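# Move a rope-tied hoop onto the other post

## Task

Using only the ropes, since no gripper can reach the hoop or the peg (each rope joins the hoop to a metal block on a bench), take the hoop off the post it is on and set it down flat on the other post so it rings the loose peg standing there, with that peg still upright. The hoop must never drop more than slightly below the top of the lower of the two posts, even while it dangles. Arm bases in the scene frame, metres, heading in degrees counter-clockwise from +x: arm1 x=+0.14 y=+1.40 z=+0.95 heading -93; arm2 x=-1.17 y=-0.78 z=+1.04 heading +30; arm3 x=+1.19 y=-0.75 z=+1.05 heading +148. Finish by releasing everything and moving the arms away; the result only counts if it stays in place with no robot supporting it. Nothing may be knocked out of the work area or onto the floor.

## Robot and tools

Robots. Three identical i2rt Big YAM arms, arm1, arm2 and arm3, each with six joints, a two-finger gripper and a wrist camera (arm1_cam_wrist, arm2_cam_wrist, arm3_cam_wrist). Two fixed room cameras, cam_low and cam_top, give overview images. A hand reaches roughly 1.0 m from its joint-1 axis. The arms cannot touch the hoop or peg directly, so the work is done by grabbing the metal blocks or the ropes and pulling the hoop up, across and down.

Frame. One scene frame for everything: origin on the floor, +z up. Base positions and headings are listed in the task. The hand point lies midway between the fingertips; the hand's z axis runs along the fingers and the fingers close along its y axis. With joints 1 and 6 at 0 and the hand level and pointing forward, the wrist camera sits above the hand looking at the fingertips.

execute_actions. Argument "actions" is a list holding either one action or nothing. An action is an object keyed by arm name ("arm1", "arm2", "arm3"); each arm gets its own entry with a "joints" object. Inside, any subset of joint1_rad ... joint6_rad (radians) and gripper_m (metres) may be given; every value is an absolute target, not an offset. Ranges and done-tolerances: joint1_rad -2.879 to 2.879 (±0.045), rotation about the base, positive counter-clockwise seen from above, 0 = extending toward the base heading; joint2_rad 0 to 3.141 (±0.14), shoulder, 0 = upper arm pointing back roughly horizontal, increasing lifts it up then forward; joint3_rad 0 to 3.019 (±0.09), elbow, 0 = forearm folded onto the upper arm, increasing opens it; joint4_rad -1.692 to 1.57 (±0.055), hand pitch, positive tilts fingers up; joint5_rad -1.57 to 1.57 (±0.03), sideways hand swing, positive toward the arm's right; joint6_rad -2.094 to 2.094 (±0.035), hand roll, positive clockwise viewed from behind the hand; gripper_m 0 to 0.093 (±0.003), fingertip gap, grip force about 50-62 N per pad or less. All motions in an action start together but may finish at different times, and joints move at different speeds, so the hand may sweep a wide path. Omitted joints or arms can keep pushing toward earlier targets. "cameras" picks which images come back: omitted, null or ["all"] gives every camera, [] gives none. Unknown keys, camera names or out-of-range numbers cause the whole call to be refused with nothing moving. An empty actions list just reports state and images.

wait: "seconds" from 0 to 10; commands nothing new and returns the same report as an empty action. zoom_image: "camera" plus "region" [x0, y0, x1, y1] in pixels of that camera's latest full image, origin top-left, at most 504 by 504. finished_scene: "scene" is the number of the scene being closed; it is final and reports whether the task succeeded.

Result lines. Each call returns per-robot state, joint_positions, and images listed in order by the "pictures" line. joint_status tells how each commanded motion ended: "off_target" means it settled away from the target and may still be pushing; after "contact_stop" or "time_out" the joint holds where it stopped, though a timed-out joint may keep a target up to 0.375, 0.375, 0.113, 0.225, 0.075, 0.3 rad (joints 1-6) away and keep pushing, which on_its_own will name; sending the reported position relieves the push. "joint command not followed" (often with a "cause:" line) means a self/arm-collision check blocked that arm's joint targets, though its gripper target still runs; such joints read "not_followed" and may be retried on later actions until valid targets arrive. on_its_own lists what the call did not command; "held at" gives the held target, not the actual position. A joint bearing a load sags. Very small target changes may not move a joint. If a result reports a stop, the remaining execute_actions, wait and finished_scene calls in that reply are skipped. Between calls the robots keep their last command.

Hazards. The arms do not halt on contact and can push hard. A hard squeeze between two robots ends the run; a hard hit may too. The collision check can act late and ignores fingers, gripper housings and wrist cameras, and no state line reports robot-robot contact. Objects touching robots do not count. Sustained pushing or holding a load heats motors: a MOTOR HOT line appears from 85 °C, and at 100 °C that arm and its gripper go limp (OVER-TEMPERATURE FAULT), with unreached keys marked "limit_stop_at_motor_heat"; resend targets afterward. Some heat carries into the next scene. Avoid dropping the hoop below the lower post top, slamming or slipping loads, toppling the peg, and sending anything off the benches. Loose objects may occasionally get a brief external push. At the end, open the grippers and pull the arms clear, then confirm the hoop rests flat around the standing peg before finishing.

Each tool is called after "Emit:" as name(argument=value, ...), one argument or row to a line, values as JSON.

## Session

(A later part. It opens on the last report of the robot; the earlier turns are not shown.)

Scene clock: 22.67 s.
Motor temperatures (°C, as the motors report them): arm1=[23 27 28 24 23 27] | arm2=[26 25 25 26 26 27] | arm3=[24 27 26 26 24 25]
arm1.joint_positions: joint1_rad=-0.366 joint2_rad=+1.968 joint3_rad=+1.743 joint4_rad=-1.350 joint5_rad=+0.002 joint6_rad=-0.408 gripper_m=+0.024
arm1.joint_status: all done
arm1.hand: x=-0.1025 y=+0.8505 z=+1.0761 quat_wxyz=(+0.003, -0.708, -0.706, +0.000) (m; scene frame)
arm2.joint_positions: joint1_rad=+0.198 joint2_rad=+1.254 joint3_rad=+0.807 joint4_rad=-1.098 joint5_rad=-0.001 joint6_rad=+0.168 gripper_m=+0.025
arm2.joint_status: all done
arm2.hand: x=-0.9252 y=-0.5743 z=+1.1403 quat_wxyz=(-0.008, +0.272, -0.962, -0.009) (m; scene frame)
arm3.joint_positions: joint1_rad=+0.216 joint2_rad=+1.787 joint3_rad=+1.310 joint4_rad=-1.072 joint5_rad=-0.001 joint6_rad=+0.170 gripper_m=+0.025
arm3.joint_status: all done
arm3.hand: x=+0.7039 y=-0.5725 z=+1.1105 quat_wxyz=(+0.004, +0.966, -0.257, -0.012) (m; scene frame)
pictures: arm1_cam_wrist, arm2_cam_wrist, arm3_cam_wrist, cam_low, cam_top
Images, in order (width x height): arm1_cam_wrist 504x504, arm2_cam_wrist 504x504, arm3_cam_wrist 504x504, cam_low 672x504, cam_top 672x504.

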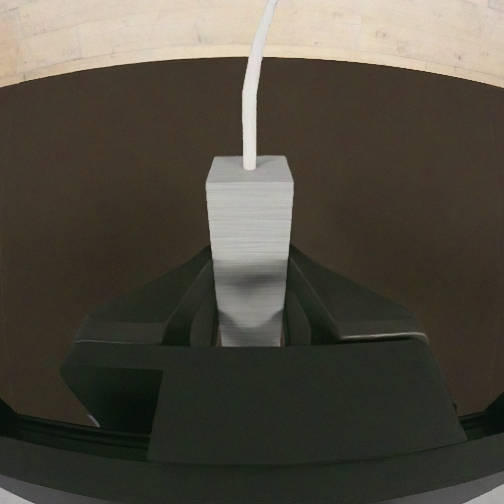

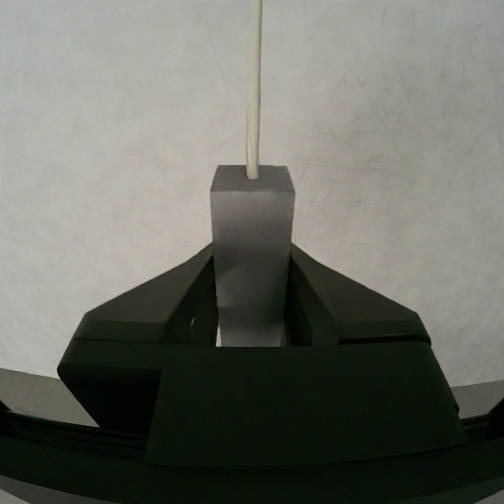

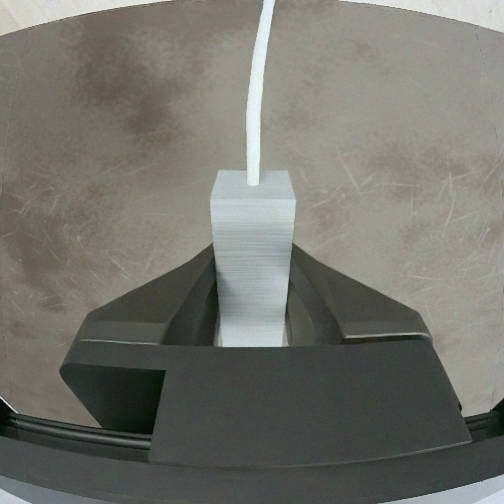

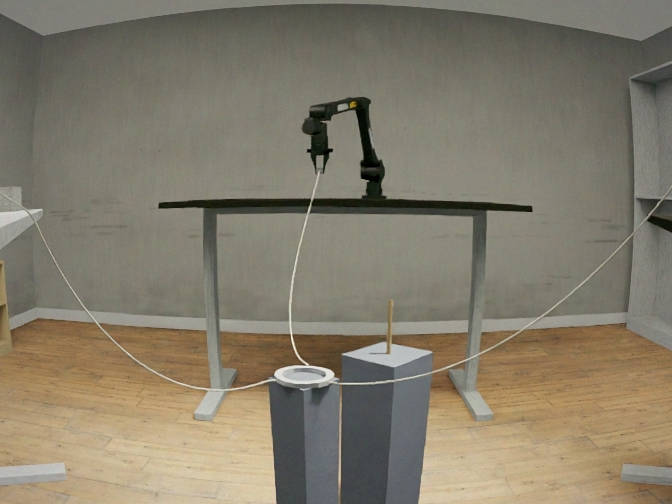

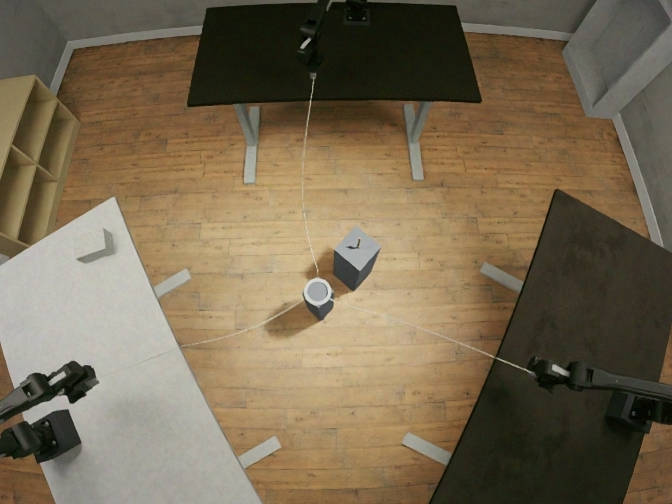

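Emit:
execute_actions(
  actions=[
    {"arm1":{"joints":{"joint1_rad":-0.41,"joint2_rad":1.805,"joint3_rad":1.73,"joint4_rad":-1.475,"joint6_rad":-0.46}},"arm2":{"joints":{"joint2_rad":1.16,"joint3_rad":0.97,"joint4_rad":-1.38}},"arm3":{"joints":{"joint2_rad":1.665,"joint3_rad":1.485,"joint4_rad":-1.36}}},
  ],
  cameras=["cam_low","cam_top"],
)

Scene clock: 25.00 s.
Motor temperatures (°C, as the motors report them): arm1=[23 27 28 24 23 27] | arm2=[26 25 26 26 26 27] | arm3=[24 27 26 26 24 25]
arm1.joint_positions: joint1_rad=-0.413 joint2_rad=+1.811 joint3_rad=+1.719 joint4_rad=-1.465 joint5_rad=+0.002 joint6_rad=-0.449 gripper_m=+0.024
arm1.joint_status: all done
arm1.hand: x=-0.1097 y=+0.8988 z=+1.1547 quat_wxyz=(+0.000, -0.711, -0.703, +0.009) (m; scene frame)
arm2.joint_positions: joint1_rad=+0.198 joint2_rad=+1.171 joint3_rad=+0.923 joint4_rad=-1.361 joint5_rad=-0.001 joint6_rad=+0.169 gripper_m=+0.025
arm2.joint_status: all done
arm2.hand: x=-0.9407 y=-0.5886 z=+1.2061 quat_wxyz=(+0.021, +0.271, -0.962, +0.005) (m; scene frame)
arm3.joint_positions: joint1_rad=+0.216 joint2_rad=+1.671 joint3_rad=+1.452 joint4_rad=-1.346 joint5_rad=-0.001 joint6_rad=+0.170 gripper_m=+0.025
arm3.joint_status: all done
arm3.hand: x=+0.7163 y=-0.5758 z=+1.2175 quat_wxyz=(+0.005, +0.966, -0.257, -0.004) (m; scene frame)
pictures: cam_low, cam_top
Images, in order (width x height): cam_low 672x504, cam_top 672x504.

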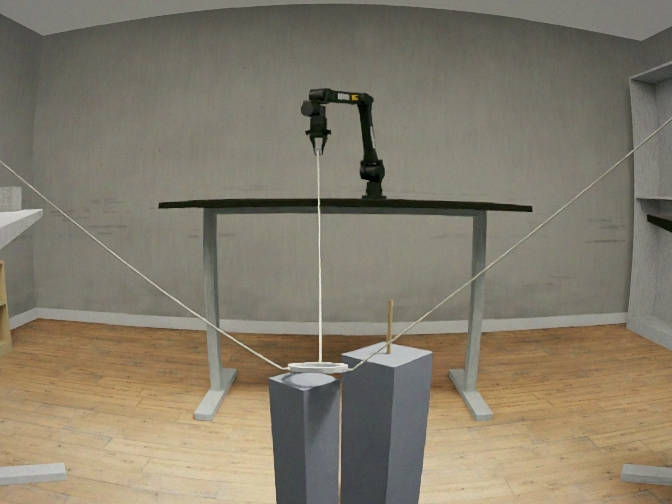

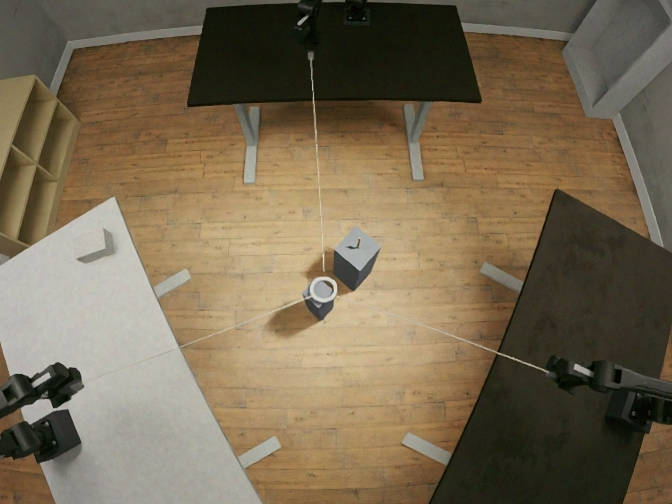

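Emit:
execute_actions(
  actions=[
    {"arm1":{"joints":{"joint1_rad":-0.385,"joint2_rad":1.527,"joint3_rad":1.735,"joint4_rad":-1.69,"joint6_rad":-0.44}},"arm2":{"joints":{"joint1_rad":0.255,"joint2_rad":1.05,"joint3_rad":1.105,"joint4_rad":-1.59,"joint6_rad":0.25}},"arm3":{"joints":{"joint1_rad":0.10,"joint2_rad":1.435,"joint3_rad":1.375,"joint4_rad":-1.5,"joint6_rad":0.065}}},
  ],
  cameras=["cam_low","cam_top"],
)

Scene clock: 27.60 s.
Motor temperatures (°C, as the motors report them): arm1=[23 27 28 24 23 27] | arm2=[26 25 26 26 26 27] | arm3=[24 27 27 26 24 25]
arm1.joint_positions: joint1_rad=-0.381 joint2_rad=+1.549 joint3_rad=+1.719 joint4_rad=-1.684 joint5_rad=+0.002 joint6_rad=-0.449 gripper_m=+0.024
arm1.joint_status: all done
arm1.hand: x=-0.0557 y=+0.9728 z=+1.2830 quat_wxyz=(-0.007, -0.699, -0.714, +0.029) (m; scene frame)
arm2.joint_positions: joint1_rad=+0.252 joint2_rad=+1.048 joint3_rad=+1.059 joint4_rad=-1.569 joint5_rad=+0.000 joint6_rad=+0.238 gripper_m=+0.025
arm2.joint_status: all done
arm2.hand: x=-0.9661 y=-0.5920 z=+1.2908 quat_wxyz=(-0.002, +0.264, -0.965, -0.006) (m; scene frame)
arm3.joint_positions: joint1_rad=+0.090 joint2_rad=+1.438 joint3_rad=+1.350 joint4_rad=-1.487 joint5_rad=+0.001 joint6_rad=+0.074 gripper_m=+0.025
arm3.joint_status: all done
arm3.hand: x=+0.8155 y=-0.5551 z=+1.2812 quat_wxyz=(+0.004, +0.963, -0.271, +0.001) (m; scene frame)
pictures: cam_low, cam_top
Images, in order (width x height): cam_low 672x504, cam_top 672x504.

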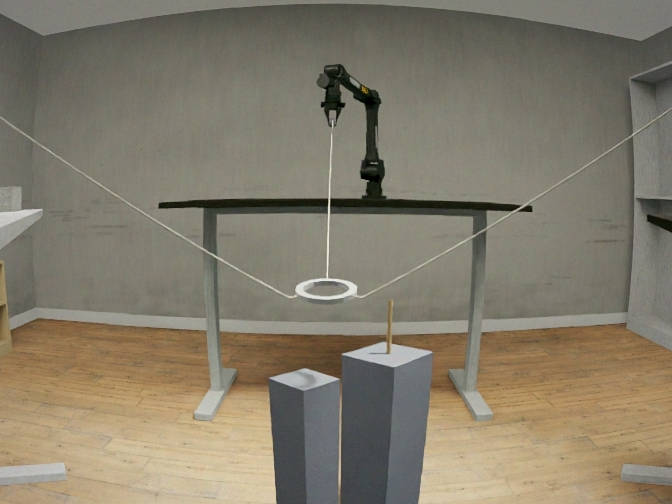

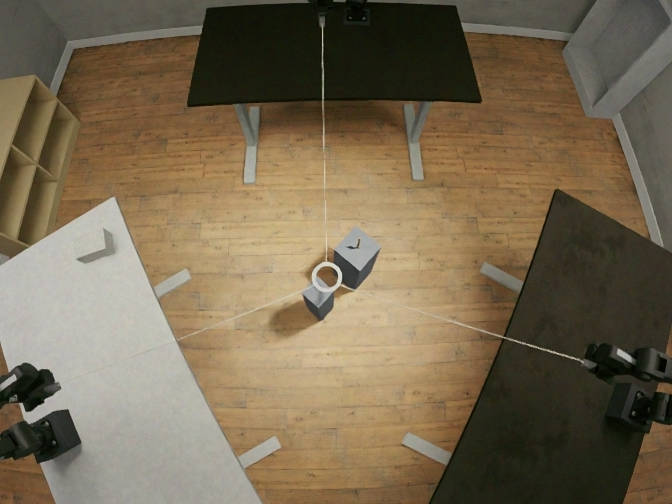

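Emit:
execute_actions(
  actions=[
    {"arm1":{"joints":{"joint1_rad":-0.28,"joint2_rad":1.155,"joint3_rad":1.39,"joint6_rad":-0.32}},"arm2":{"joints":{"joint1_rad":0.29,"joint2_rad":1.41,"joint3_rad":1.415,"joint4_rad":-1.54,"joint6_rad":0.28}},"arm3":{"joints":{"joint1_rad":-0.24,"joint2_rad":1.42,"joint3_rad":1.39,"joint6_rad":-0.28}}},
  ],
  cameras=["cam_low"],
)

Emit:
execute_actions(
  actions=[
    {"arm1":{"joints":{"joint1_rad":-0.07,"joint2_rad":0.78,"joint3_rad":1.175,"joint6_rad":-0.12}},"arm2":{"joints":{"joint1_rad":0.308,"joint2_rad":1.765,"joint3_rad":1.85,"joint4_rad":-1.625,"joint6_rad":0.3}},"arm3":{"joints":{"joint1_rad":-0.54,"joint2_rad":1.505,"joint3_rad":1.51,"joint4_rad":-1.54,"joint6_rad":-0.58}}},
  ],
  cameras=["cam_low","cam_top"],
)

Scene clock: 30.13 s.
Motor temperatures (°C, as the motors report them): arm1=[23 27 28 24 23 27] | arm2=[26 24 27 26 26 27] | arm3=[24 27 27 26 24 25]
arm1.joint_positions: joint1_rad=-0.273 joint2_rad=+1.165 joint3_rad=+1.387 joint4_rad=-1.686 joint5_rad=+0.000 joint6_rad=-0.331 gripper_m=+0.024
arm1.joint_status: all done
arm1.hand: x=+0.0354 y=+1.0853 z=+1.2976 quat_wxyz=(-0.022, -0.702, -0.710, +0.049) (m; scene frame)
arm2.joint_positions: joint1_rad=+0.284 joint2_rad=+1.420 joint3_rad=+1.350 joint4_rad=-1.543 joint5_rad=+0.000 joint6_rad=+0.268 gripper_m=+0.025
arm2.joint_status: all done
arm2.hand: x=-0.8849 y=-0.4947 z=+1.2824 quat_wxyz=(+0.021, +0.265, -0.964, +0.008) (m; scene frame)
arm3.joint_positions: joint1_rad=-0.247 joint2_rad=+1.438 joint3_rad=+1.350 joint4_rad=-1.487 joint5_rad=+0.001 joint6_rad=-0.271 gripper_m=+0.025
arm3.joint_status: all done
arm3.hand: x=+0.8998 y=-0.4429 z=+1.2799 quat_wxyz=(+0.005, +0.964, -0.267, +0.000) (m; scene frame)
pictures: cam_low
Images, in order (width x height): cam_low 672x504.

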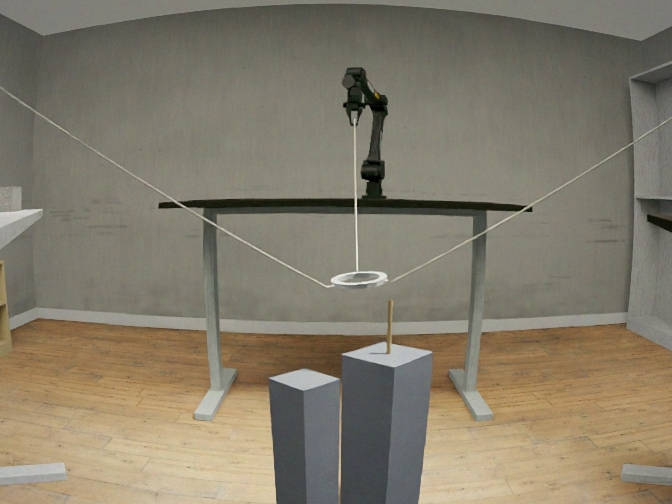

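Scene clock: 31.47 s.
Motor temperatures (°C, as the motors report them): arm1=[23 27 28 24 23 27] | arm2=[26 25 27 26 26 27] | arm3=[24 27 27 26 24 25]
arm1.joint_positions: joint1_rad=-0.067 joint2_rad=+0.789 joint3_rad=+1.173 joint4_rad=-1.686 joint5_rad=+0.000 joint6_rad=-0.131 gripper_m=+0.024
arm1.joint_status: all done
arm1.hand: x=+0.1150 y=+1.1810 z=+1.3056 quat_wxyz=(-0.081, -0.694, -0.707, +0.107) (m; scene frame)
arm2.joint_positions: joint1_rad=+0.300 joint2_rad=+1.780 joint3_rad=+1.784 joint4_rad=-1.608 joint5_rad=+0.000 joint6_rad=+0.288 gripper_m=+0.025
arm2.joint_status: all done
arm2.hand: x=-0.7955 y=-0.3893 z=+1.2817 quat_wxyz=(+0.018, +0.263, -0.965, +0.006) (m; scene frame)
arm3.joint_positions: joint1_rad=-0.542 joint2_rad=+1.519 joint3_rad=+1.456 joint4_rad=-1.526 joint5_rad=-0.001 joint6_rad=-0.570 gripper_m=+0.025
arm3.joint_status: all done
arm3.hand: x=+0.9879 y=-0.3470 z=+1.2853 quat_wxyz=(+0.012, +0.964, -0.265, +0.004) (m; scene frame)
pictures: cam_low, cam_top
Images, in order (width x height): cam_low 672x504, cam_top 672x504.

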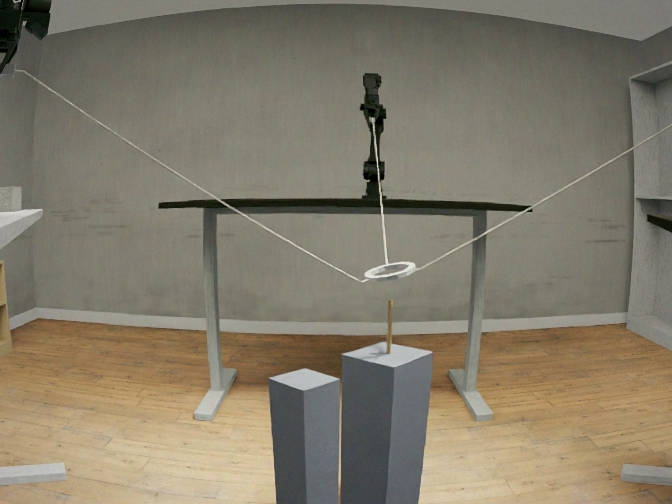

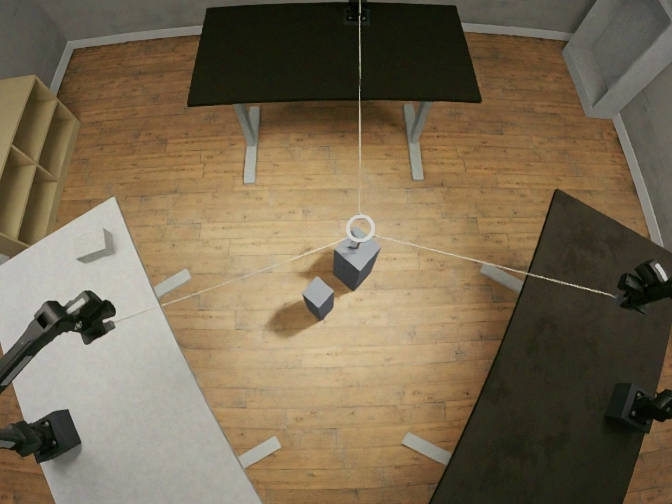

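Emit:
execute_actions(
  actions=[
    {"arm1":{"joints":{"joint2_rad":0.99,"joint3_rad":1.19}},"arm2":{"joints":{"joint1_rad":0.27,"joint2_rad":1.825,"joint3_rad":1.86,"joint4_rad":-1.54,"joint6_rad":0.27}},"arm3":{"joints":{"joint1_rad":-0.475,"joint2_rad":1.51,"joint3_rad":1.34,"joint4_rad":-1.37,"joint6_rad":-0.51}}},
  ],
  cameras=["cam_low","cam_top"],
)

Emit:
zoom_image(
  camera="cam_top",
  region=[310,190,410,290],
)

Scene clock: 33.43 s.
Motor temperatures (°C, as the motors report them): arm1=[23 27 28 24 23 27] | arm2=[26 25 27 26 26 27] | arm3=[24 27 27 26 24 25]
arm1.joint_positions: joint1_rad=-0.067 joint2_rad=+1.004 joint3_rad=+1.173 joint4_rad=-1.686 joint5_rad=+0.000 joint6_rad=-0.131 gripper_m=+0.024
arm1.joint_status: all done
arm1.hand: x=+0.1099 y=+1.1383 z=+1.2576 quat_wxyz=(-0.015, -0.700, -0.713, +0.022) (m; scene frame)
arm2.joint_positions: joint1_rad=+0.270 joint2_rad=+1.819 joint3_rad=+1.793 joint4_rad=-1.550 joint5_rad=+0.000 joint6_rad=+0.282 gripper_m=+0.025
arm2.joint_status: all done
arm2.hand: x=-0.7696 y=-0.3858 z=+1.2641 quat_wxyz=(+0.006, +0.252, -0.968, -0.001) (m; scene frame)
arm3.joint_positions: joint1_rad=-0.467 joint2_rad=+1.523 joint3_rad=+1.320 joint4_rad=-1.378 joint5_rad=-0.002 joint6_rad=-0.520 gripper_m=+0.025
arm3.joint_status: all done
arm3.hand: x=+0.9601 y=-0.3667 z=+1.2324 quat_wxyz=(+0.009, +0.967, -0.253, +0.002) (m; scene frame)
pictures: cam_low, cam_top
Images, in order (width x height): cam_low 672x504, cam_top 672x504.

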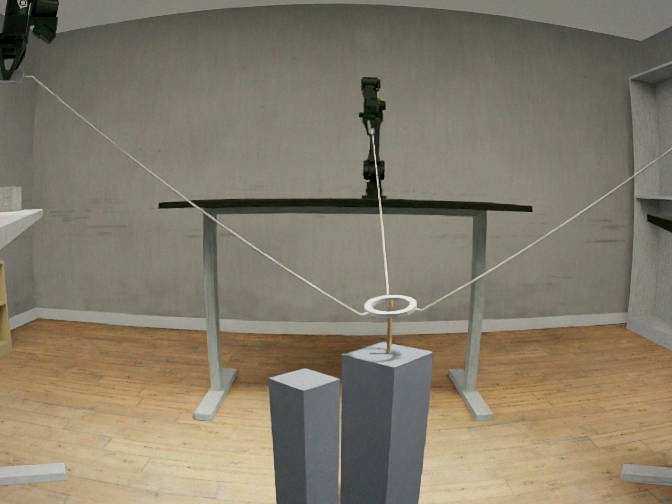

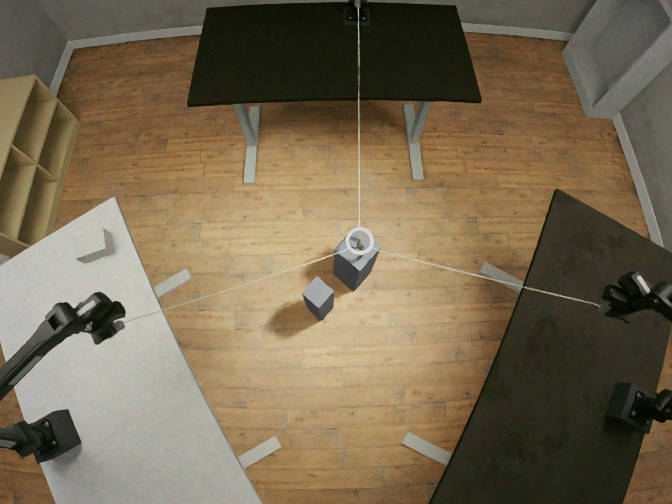

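Region (310, 190, 410, 290) of cam_top's 672x504 image, scaled by 5.040, with more detail than that image has.

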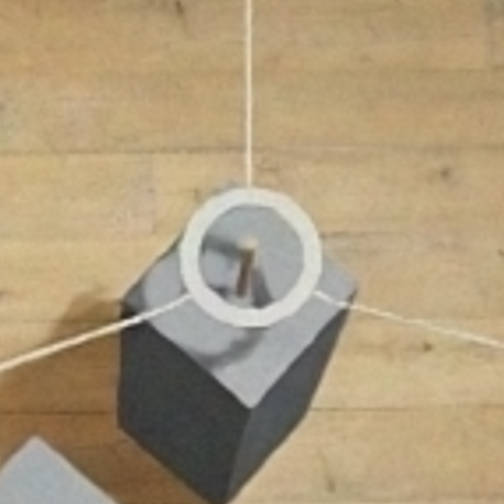

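Emit:
execute_actions(
  actions=[
    {"arm1":{"joints":{"joint2_rad":1.125,"joint3_rad":1.145,"joint4_rad":-1.57}},"arm2":{"joints":{"joint1_rad":0.262,"joint2_rad":1.99,"joint3_rad":1.985,"joint4_rad":-1.49}},"arm3":{"joints":{"joint1_rad":-0.445,"joint2_rad":1.67,"joint3_rad":1.43,"joint4_rad":-1.26,"joint6_rad":-0.47}}},
  ],
  cameras=["cam_low","cam_top"],
)

Emit:
zoom_image(
  camera="cam_top",
  region=[310,190,410,290],
)

Scene clock: 35.40 s.
Motor temperatures (°C, as the motors report them): arm1=[23 27 28 24 23 27] | arm2=[26 25 28 26 26 27] | arm3=[24 27 27 26 24 25]
arm1.joint_positions: joint1_rad=-0.067 joint2_rad=+1.143 joint3_rad=+1.137 joint4_rad=-1.573 joint5_rad=+0.000 joint6_rad=-0.131 gripper_m=+0.024
arm1.joint_status: all done
arm1.hand: x=+0.1051 y=+1.0975 z=+1.2078 quat_wxyz=(+0.004, -0.701, -0.713, -0.001) (m; scene frame)
arm2.joint_positions: joint1_rad=+0.269 joint2_rad=+2.002 joint3_rad=+1.928 joint4_rad=-1.497 joint5_rad=+0.000 joint6_rad=+0.282 gripper_m=+0.025
arm2.joint_status: all done
arm2.hand: x=-0.7263 y=-0.3424 z=+1.2109 quat_wxyz=(+0.003, +0.251, -0.968, -0.003) (m; scene frame)
arm3.joint_positions: joint1_rad=-0.450 joint2_rad=+1.699 joint3_rad=+1.388 joint4_rad=-1.266 joint5_rad=-0.002 joint6_rad=-0.480 gripper_m=+0.025
arm3.joint_status: all done
arm3.hand: x=+0.9235 y=-0.3232 z=+1.1776 quat_wxyz=(+0.008, +0.964, -0.264, +0.001) (m; scene frame)
pictures: cam_low, cam_top
Images, in order (width x height): cam_low 672x504, cam_top 672x504.

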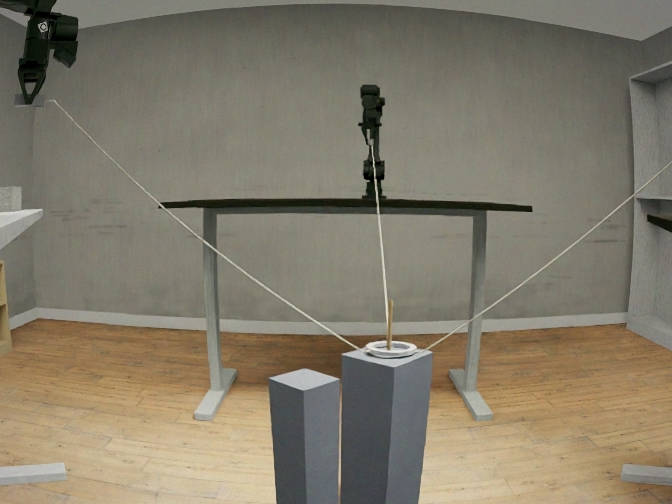

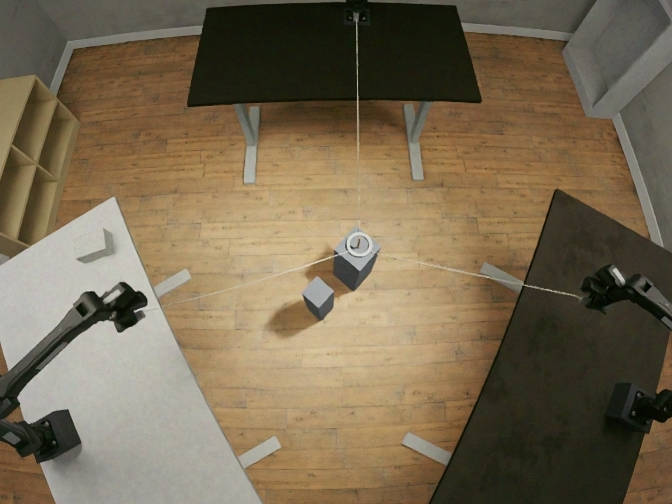

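Region (310, 190, 410, 290) of cam_top's 672x504 image, scaled by 5.040, with more detail than that image has.

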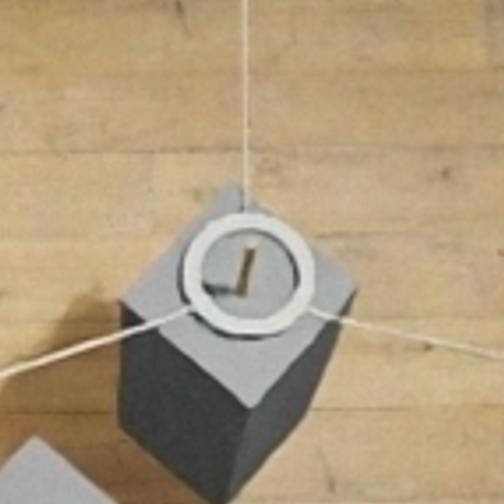

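Emit:
execute_actions(
  actions=[
    {"arm1":{"joints":{"joint2_rad":1.76,"joint3_rad":1.31,"joint4_rad":-1.06}},"arm2":{"joints":{"joint2_rad":2.1,"joint3_rad":1.51,"joint4_rad":-0.96}},"arm3":{"joints":{"joint1_rad":-0.3,"joint2_rad":2.065,"joint3_rad":1.5,"joint4_rad":-0.96,"joint6_rad":-0.3}}},
  ],
)

Scene clock: 37.33 s.
Motor temperatures (°C, as the motors report them): arm1=[23 27 29 24 23 27] | arm2=[26 25 28 26 26 27] | arm3=[24 27 28 26 24 25]
arm1.joint_positions: joint1_rad=-0.067 joint2_rad=+1.782 joint3_rad=+1.283 joint4_rad=-1.070 joint5_rad=+0.000 joint6_rad=-0.131 gripper_m=+0.024
arm1.joint_status: all done
arm1.hand: x=+0.0820 y=+0.9018 z=+1.0107 quat_wxyz=(+0.001, -0.701, -0.713, +0.002) (m; scene frame)
arm2.joint_positions: joint1_rad=+0.269 joint2_rad=+2.121 joint3_rad=+1.499 joint4_rad=-0.976 joint5_rad=+0.000 joint6_rad=+0.281 gripper_m=+0.025
arm2.joint_status: all done
arm2.hand: x=-0.7570 y=-0.3709 z=+0.9887 quat_wxyz=(+0.015, +0.252, -0.968, +0.004) (m; scene frame)
arm3.joint_positions: joint1_rad=-0.294 joint2_rad=+2.103 joint3_rad=+1.470 joint4_rad=-0.970 joint5_rad=-0.002 joint6_rad=-0.310 gripper_m=+0.025
arm3.joint_status: all done
arm3.hand: x=+0.8123 y=-0.3160 z=+0.9938 quat_wxyz=(+0.014, +0.962, -0.271, +0.012) (m; scene frame)
pictures: arm1_cam_wrist, arm2_cam_wrist, arm3_cam_wrist, cam_low, cam_top
Images, in order (width x height): arm1_cam_wrist 504x504, arm2_cam_wrist 504x504, arm3_cam_wrist 504x504, cam_low 672x504, cam_top 672x504.

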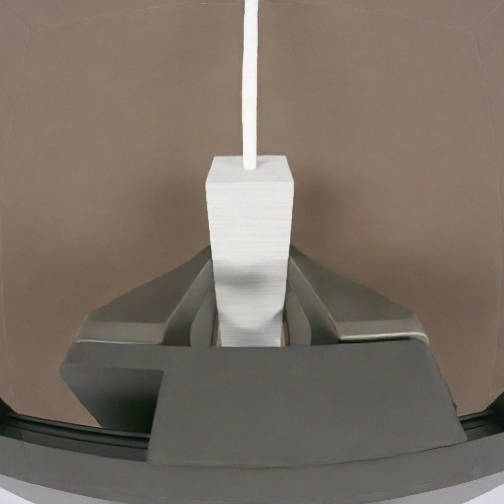

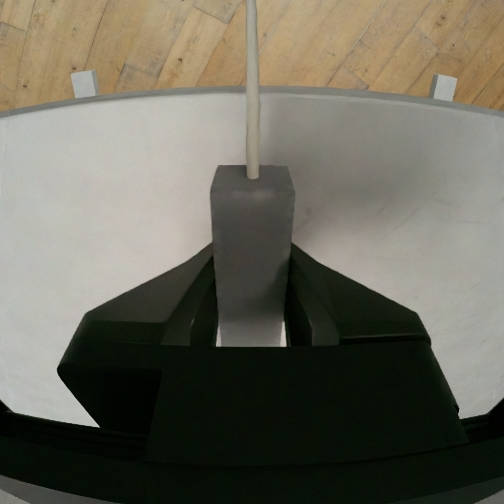

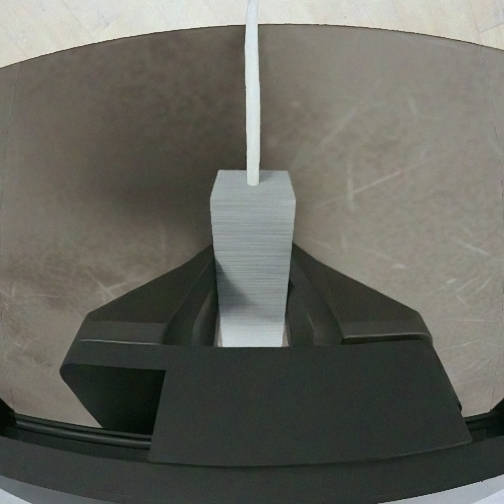

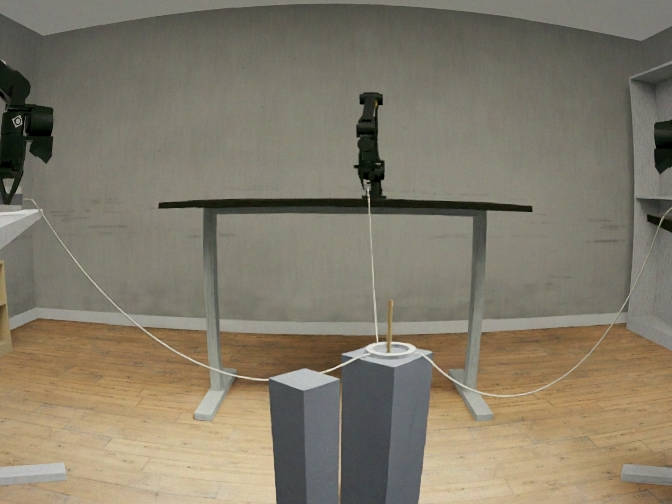

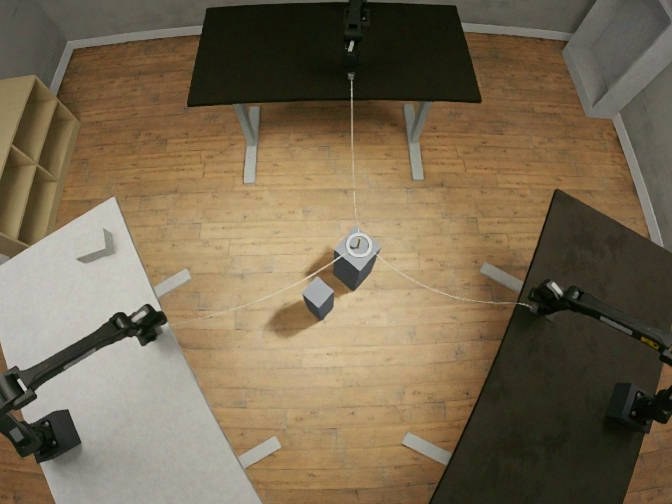

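Lower with q3 (arm1 −.08, arm2 −.06, arm3 −.05).

Emit:
execute_actions(
  actions=[
    {"arm1":{"joints":{"joint3_rad":1.18,"joint4_rad":-0.96}},"arm2":{"joints":{"joint3_rad":1.435,"joint4_rad":-0.87}},"arm3":{"joints":{"joint3_rad":1.42,"joint4_rad":-0.87}}},
  ],
  cameras=[],
)

Scene clock: 38.53 s.
Motor temperatures (°C, as the motors report them): arm1=[23 27 29 24 23 27] | arm2=[26 25 28 26 26 27] | arm3=[24 27 28 26 24 25]
arm1.joint_positions: joint1_rad=-0.067 joint2_rad=+1.774 joint3_rad=+1.173 joint4_rad=-0.971 joint5_rad=+0.000 joint6_rad=-0.131 gripper_m=+0.024
arm1.joint_status: all done
arm1.hand: x=+0.0846 y=+0.9258 z=+0.9782 quat_wxyz=(+0.002, -0.701, -0.713, +0.001) (m; scene frame)
arm2.joint_positions: joint1_rad=+0.269 joint2_rad=+2.120 joint3_rad=+1.435 joint4_rad=-0.888 joint5_rad=+0.000 joint6_rad=+0.281 gripper_m=+0.025
arm2.joint_status: all done
arm2.hand: x=-0.7634 y=-0.3771 z=+0.9696 quat_wxyz=(+0.004, +0.252, -0.968, -0.002) (m; scene frame)
arm3.joint_positions: joint1_rad=-0.294 joint2_rad=+2.099 joint3_rad=+1.408 joint4_rad=-0.883 joint5_rad=-0.002 joint6_rad=-0.309 gripper_m=+0.025
arm3.joint_status: all done
arm3.hand: x=+0.8172 y=-0.3219 z=+0.9775 quat_wxyz=(+0.006, +0.963, -0.271, +0.000) (m; scene frame)
pictures: none
No camera images: the call's "cameras" was empty. Leave "cameras" out to get every camera's image.

Emit:
execute_actions(
  actions=[
    {"arm1":{"joints":{"gripper_m":0.07}},"arm2":{"joints":{"gripper_m":0.07}},"arm3":{"joints":{"gripper_m":0.07}}},
  ],
  cameras=[],
)

Emit:
execute_actions(
  actions=[
    {"arm1":{"joints":{"joint2_rad":1.2,"gripper_m":0.093}},"arm2":{"joints":{"joint2_rad":1.5,"gripper_m":0.093}},"arm3":{"joints":{"joint2_rad":1.5,"gripper_m":0.093}}},
  ],
  cameras=["cam_low","cam_top"],
)

Scene clock: 39.67 s.
Motor temperatures (°C, as the motors report them): arm1=[23 27 29 24 23 27] | arm2=[26 25 27 26 26 27] | arm3=[24 27 27 26 24 25]
arm1.joint_positions: joint1_rad=-0.067 joint2_rad=+1.774 joint3_rad=+1.173 joint4_rad=-0.971 joint5_rad=+0.000 joint6_rad=-0.131 gripper_m=+0.070
arm1.joint_status: all done
arm1.hand: x=+0.0846 y=+0.9258 z=+0.9782 quat_wxyz=(+0.002, -0.701, -0.713, +0.001) (m; scene frame)
arm2.joint_positions: joint1_rad=+0.269 joint2_rad=+2.120 joint3_rad=+1.435 joint4_rad=-0.888 joint5_rad=+0.000 joint6_rad=+0.281 gripper_m=+0.070
arm2.joint_status: all done
arm2.hand: x=-0.7634 y=-0.3771 z=+0.9696 quat_wxyz=(+0.004, +0.252, -0.968, -0.002) (m; scene frame)
arm3.joint_positions: joint1_rad=-0.294 joint2_rad=+2.098 joint3_rad=+1.408 joint4_rad=-0.883 joint5_rad=-0.002 joint6_rad=-0.309 gripper_m=+0.070
arm3.joint_status: all done
arm3.hand: x=+0.8171 y=-0.3218 z=+0.9777 quat_wxyz=(+0.006, +0.963, -0.271, +0.000) (m; scene frame)
pictures: none
No camera images: the call's "cameras" was empty. Leave "cameras" out to get every camera's image.

Scene clock: 41.17 s.
Motor temperatures (°C, as the motors report them): arm1=[23 27 29 24 23 27] | arm2=[26 25 27 26 26 27] | arm3=[24 27 28 26 24 25]
arm1.joint_positions: joint1_rad=-0.067 joint2_rad=+1.197 joint3_rad=+1.173 joint4_rad=-0.970 joint5_rad=+0.000 joint6_rad=-0.130 gripper_m=+0.093
arm1.joint_status: all done
arm1.hand: x=+0.0876 y=+0.9423 z=+1.2448 quat_wxyz=(-0.174, -0.672, -0.684, +0.225) (m; scene frame)
arm2.joint_positions: joint1_rad=+0.269 joint2_rad=+1.482 joint3_rad=+1.430 joint4_rad=-0.885 joint5_rad=+0.000 joint6_rad=+0.281 gripper_m=+0.093
arm2.joint_status: all done
arm2.hand: x=-0.7532 y=-0.3710 z=+1.3346 quat_wxyz=(-0.265, +0.238, -0.920, -0.162) (m; scene frame)
arm3.joint_positions: joint1_rad=-0.294 joint2_rad=+1.499 joint3_rad=+1.402 joint4_rad=-0.881 joint5_rad=-0.002 joint6_rad=-0.309 gripper_m=+0.093
arm3.joint_status: all done
arm3.hand: x=+0.8088 y=-0.3075 z=+1.3156 quat_wxyz=(-0.156, +0.921, -0.261, -0.245) (m; scene frame)
pictures: cam_low, cam_top
Images, in order (width x height): cam_low 672x504, cam_top 672x504.

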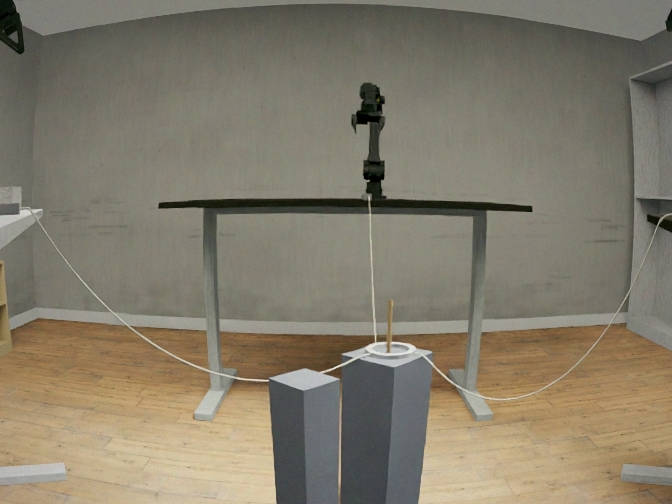

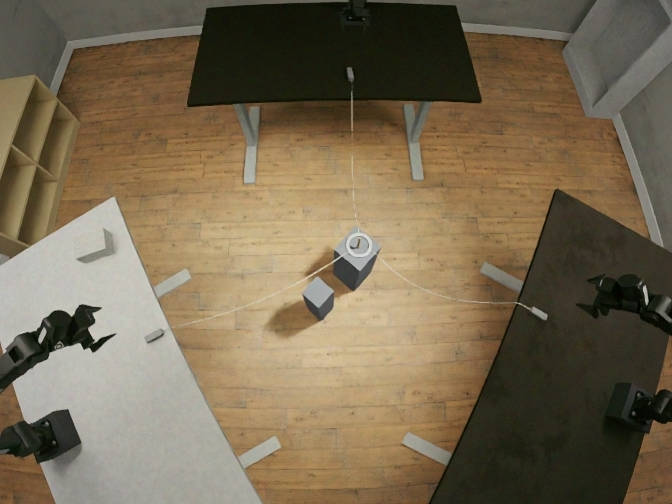

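Emit:
finished_scene(
  scene=1,
)

The scene is finished: the task was done.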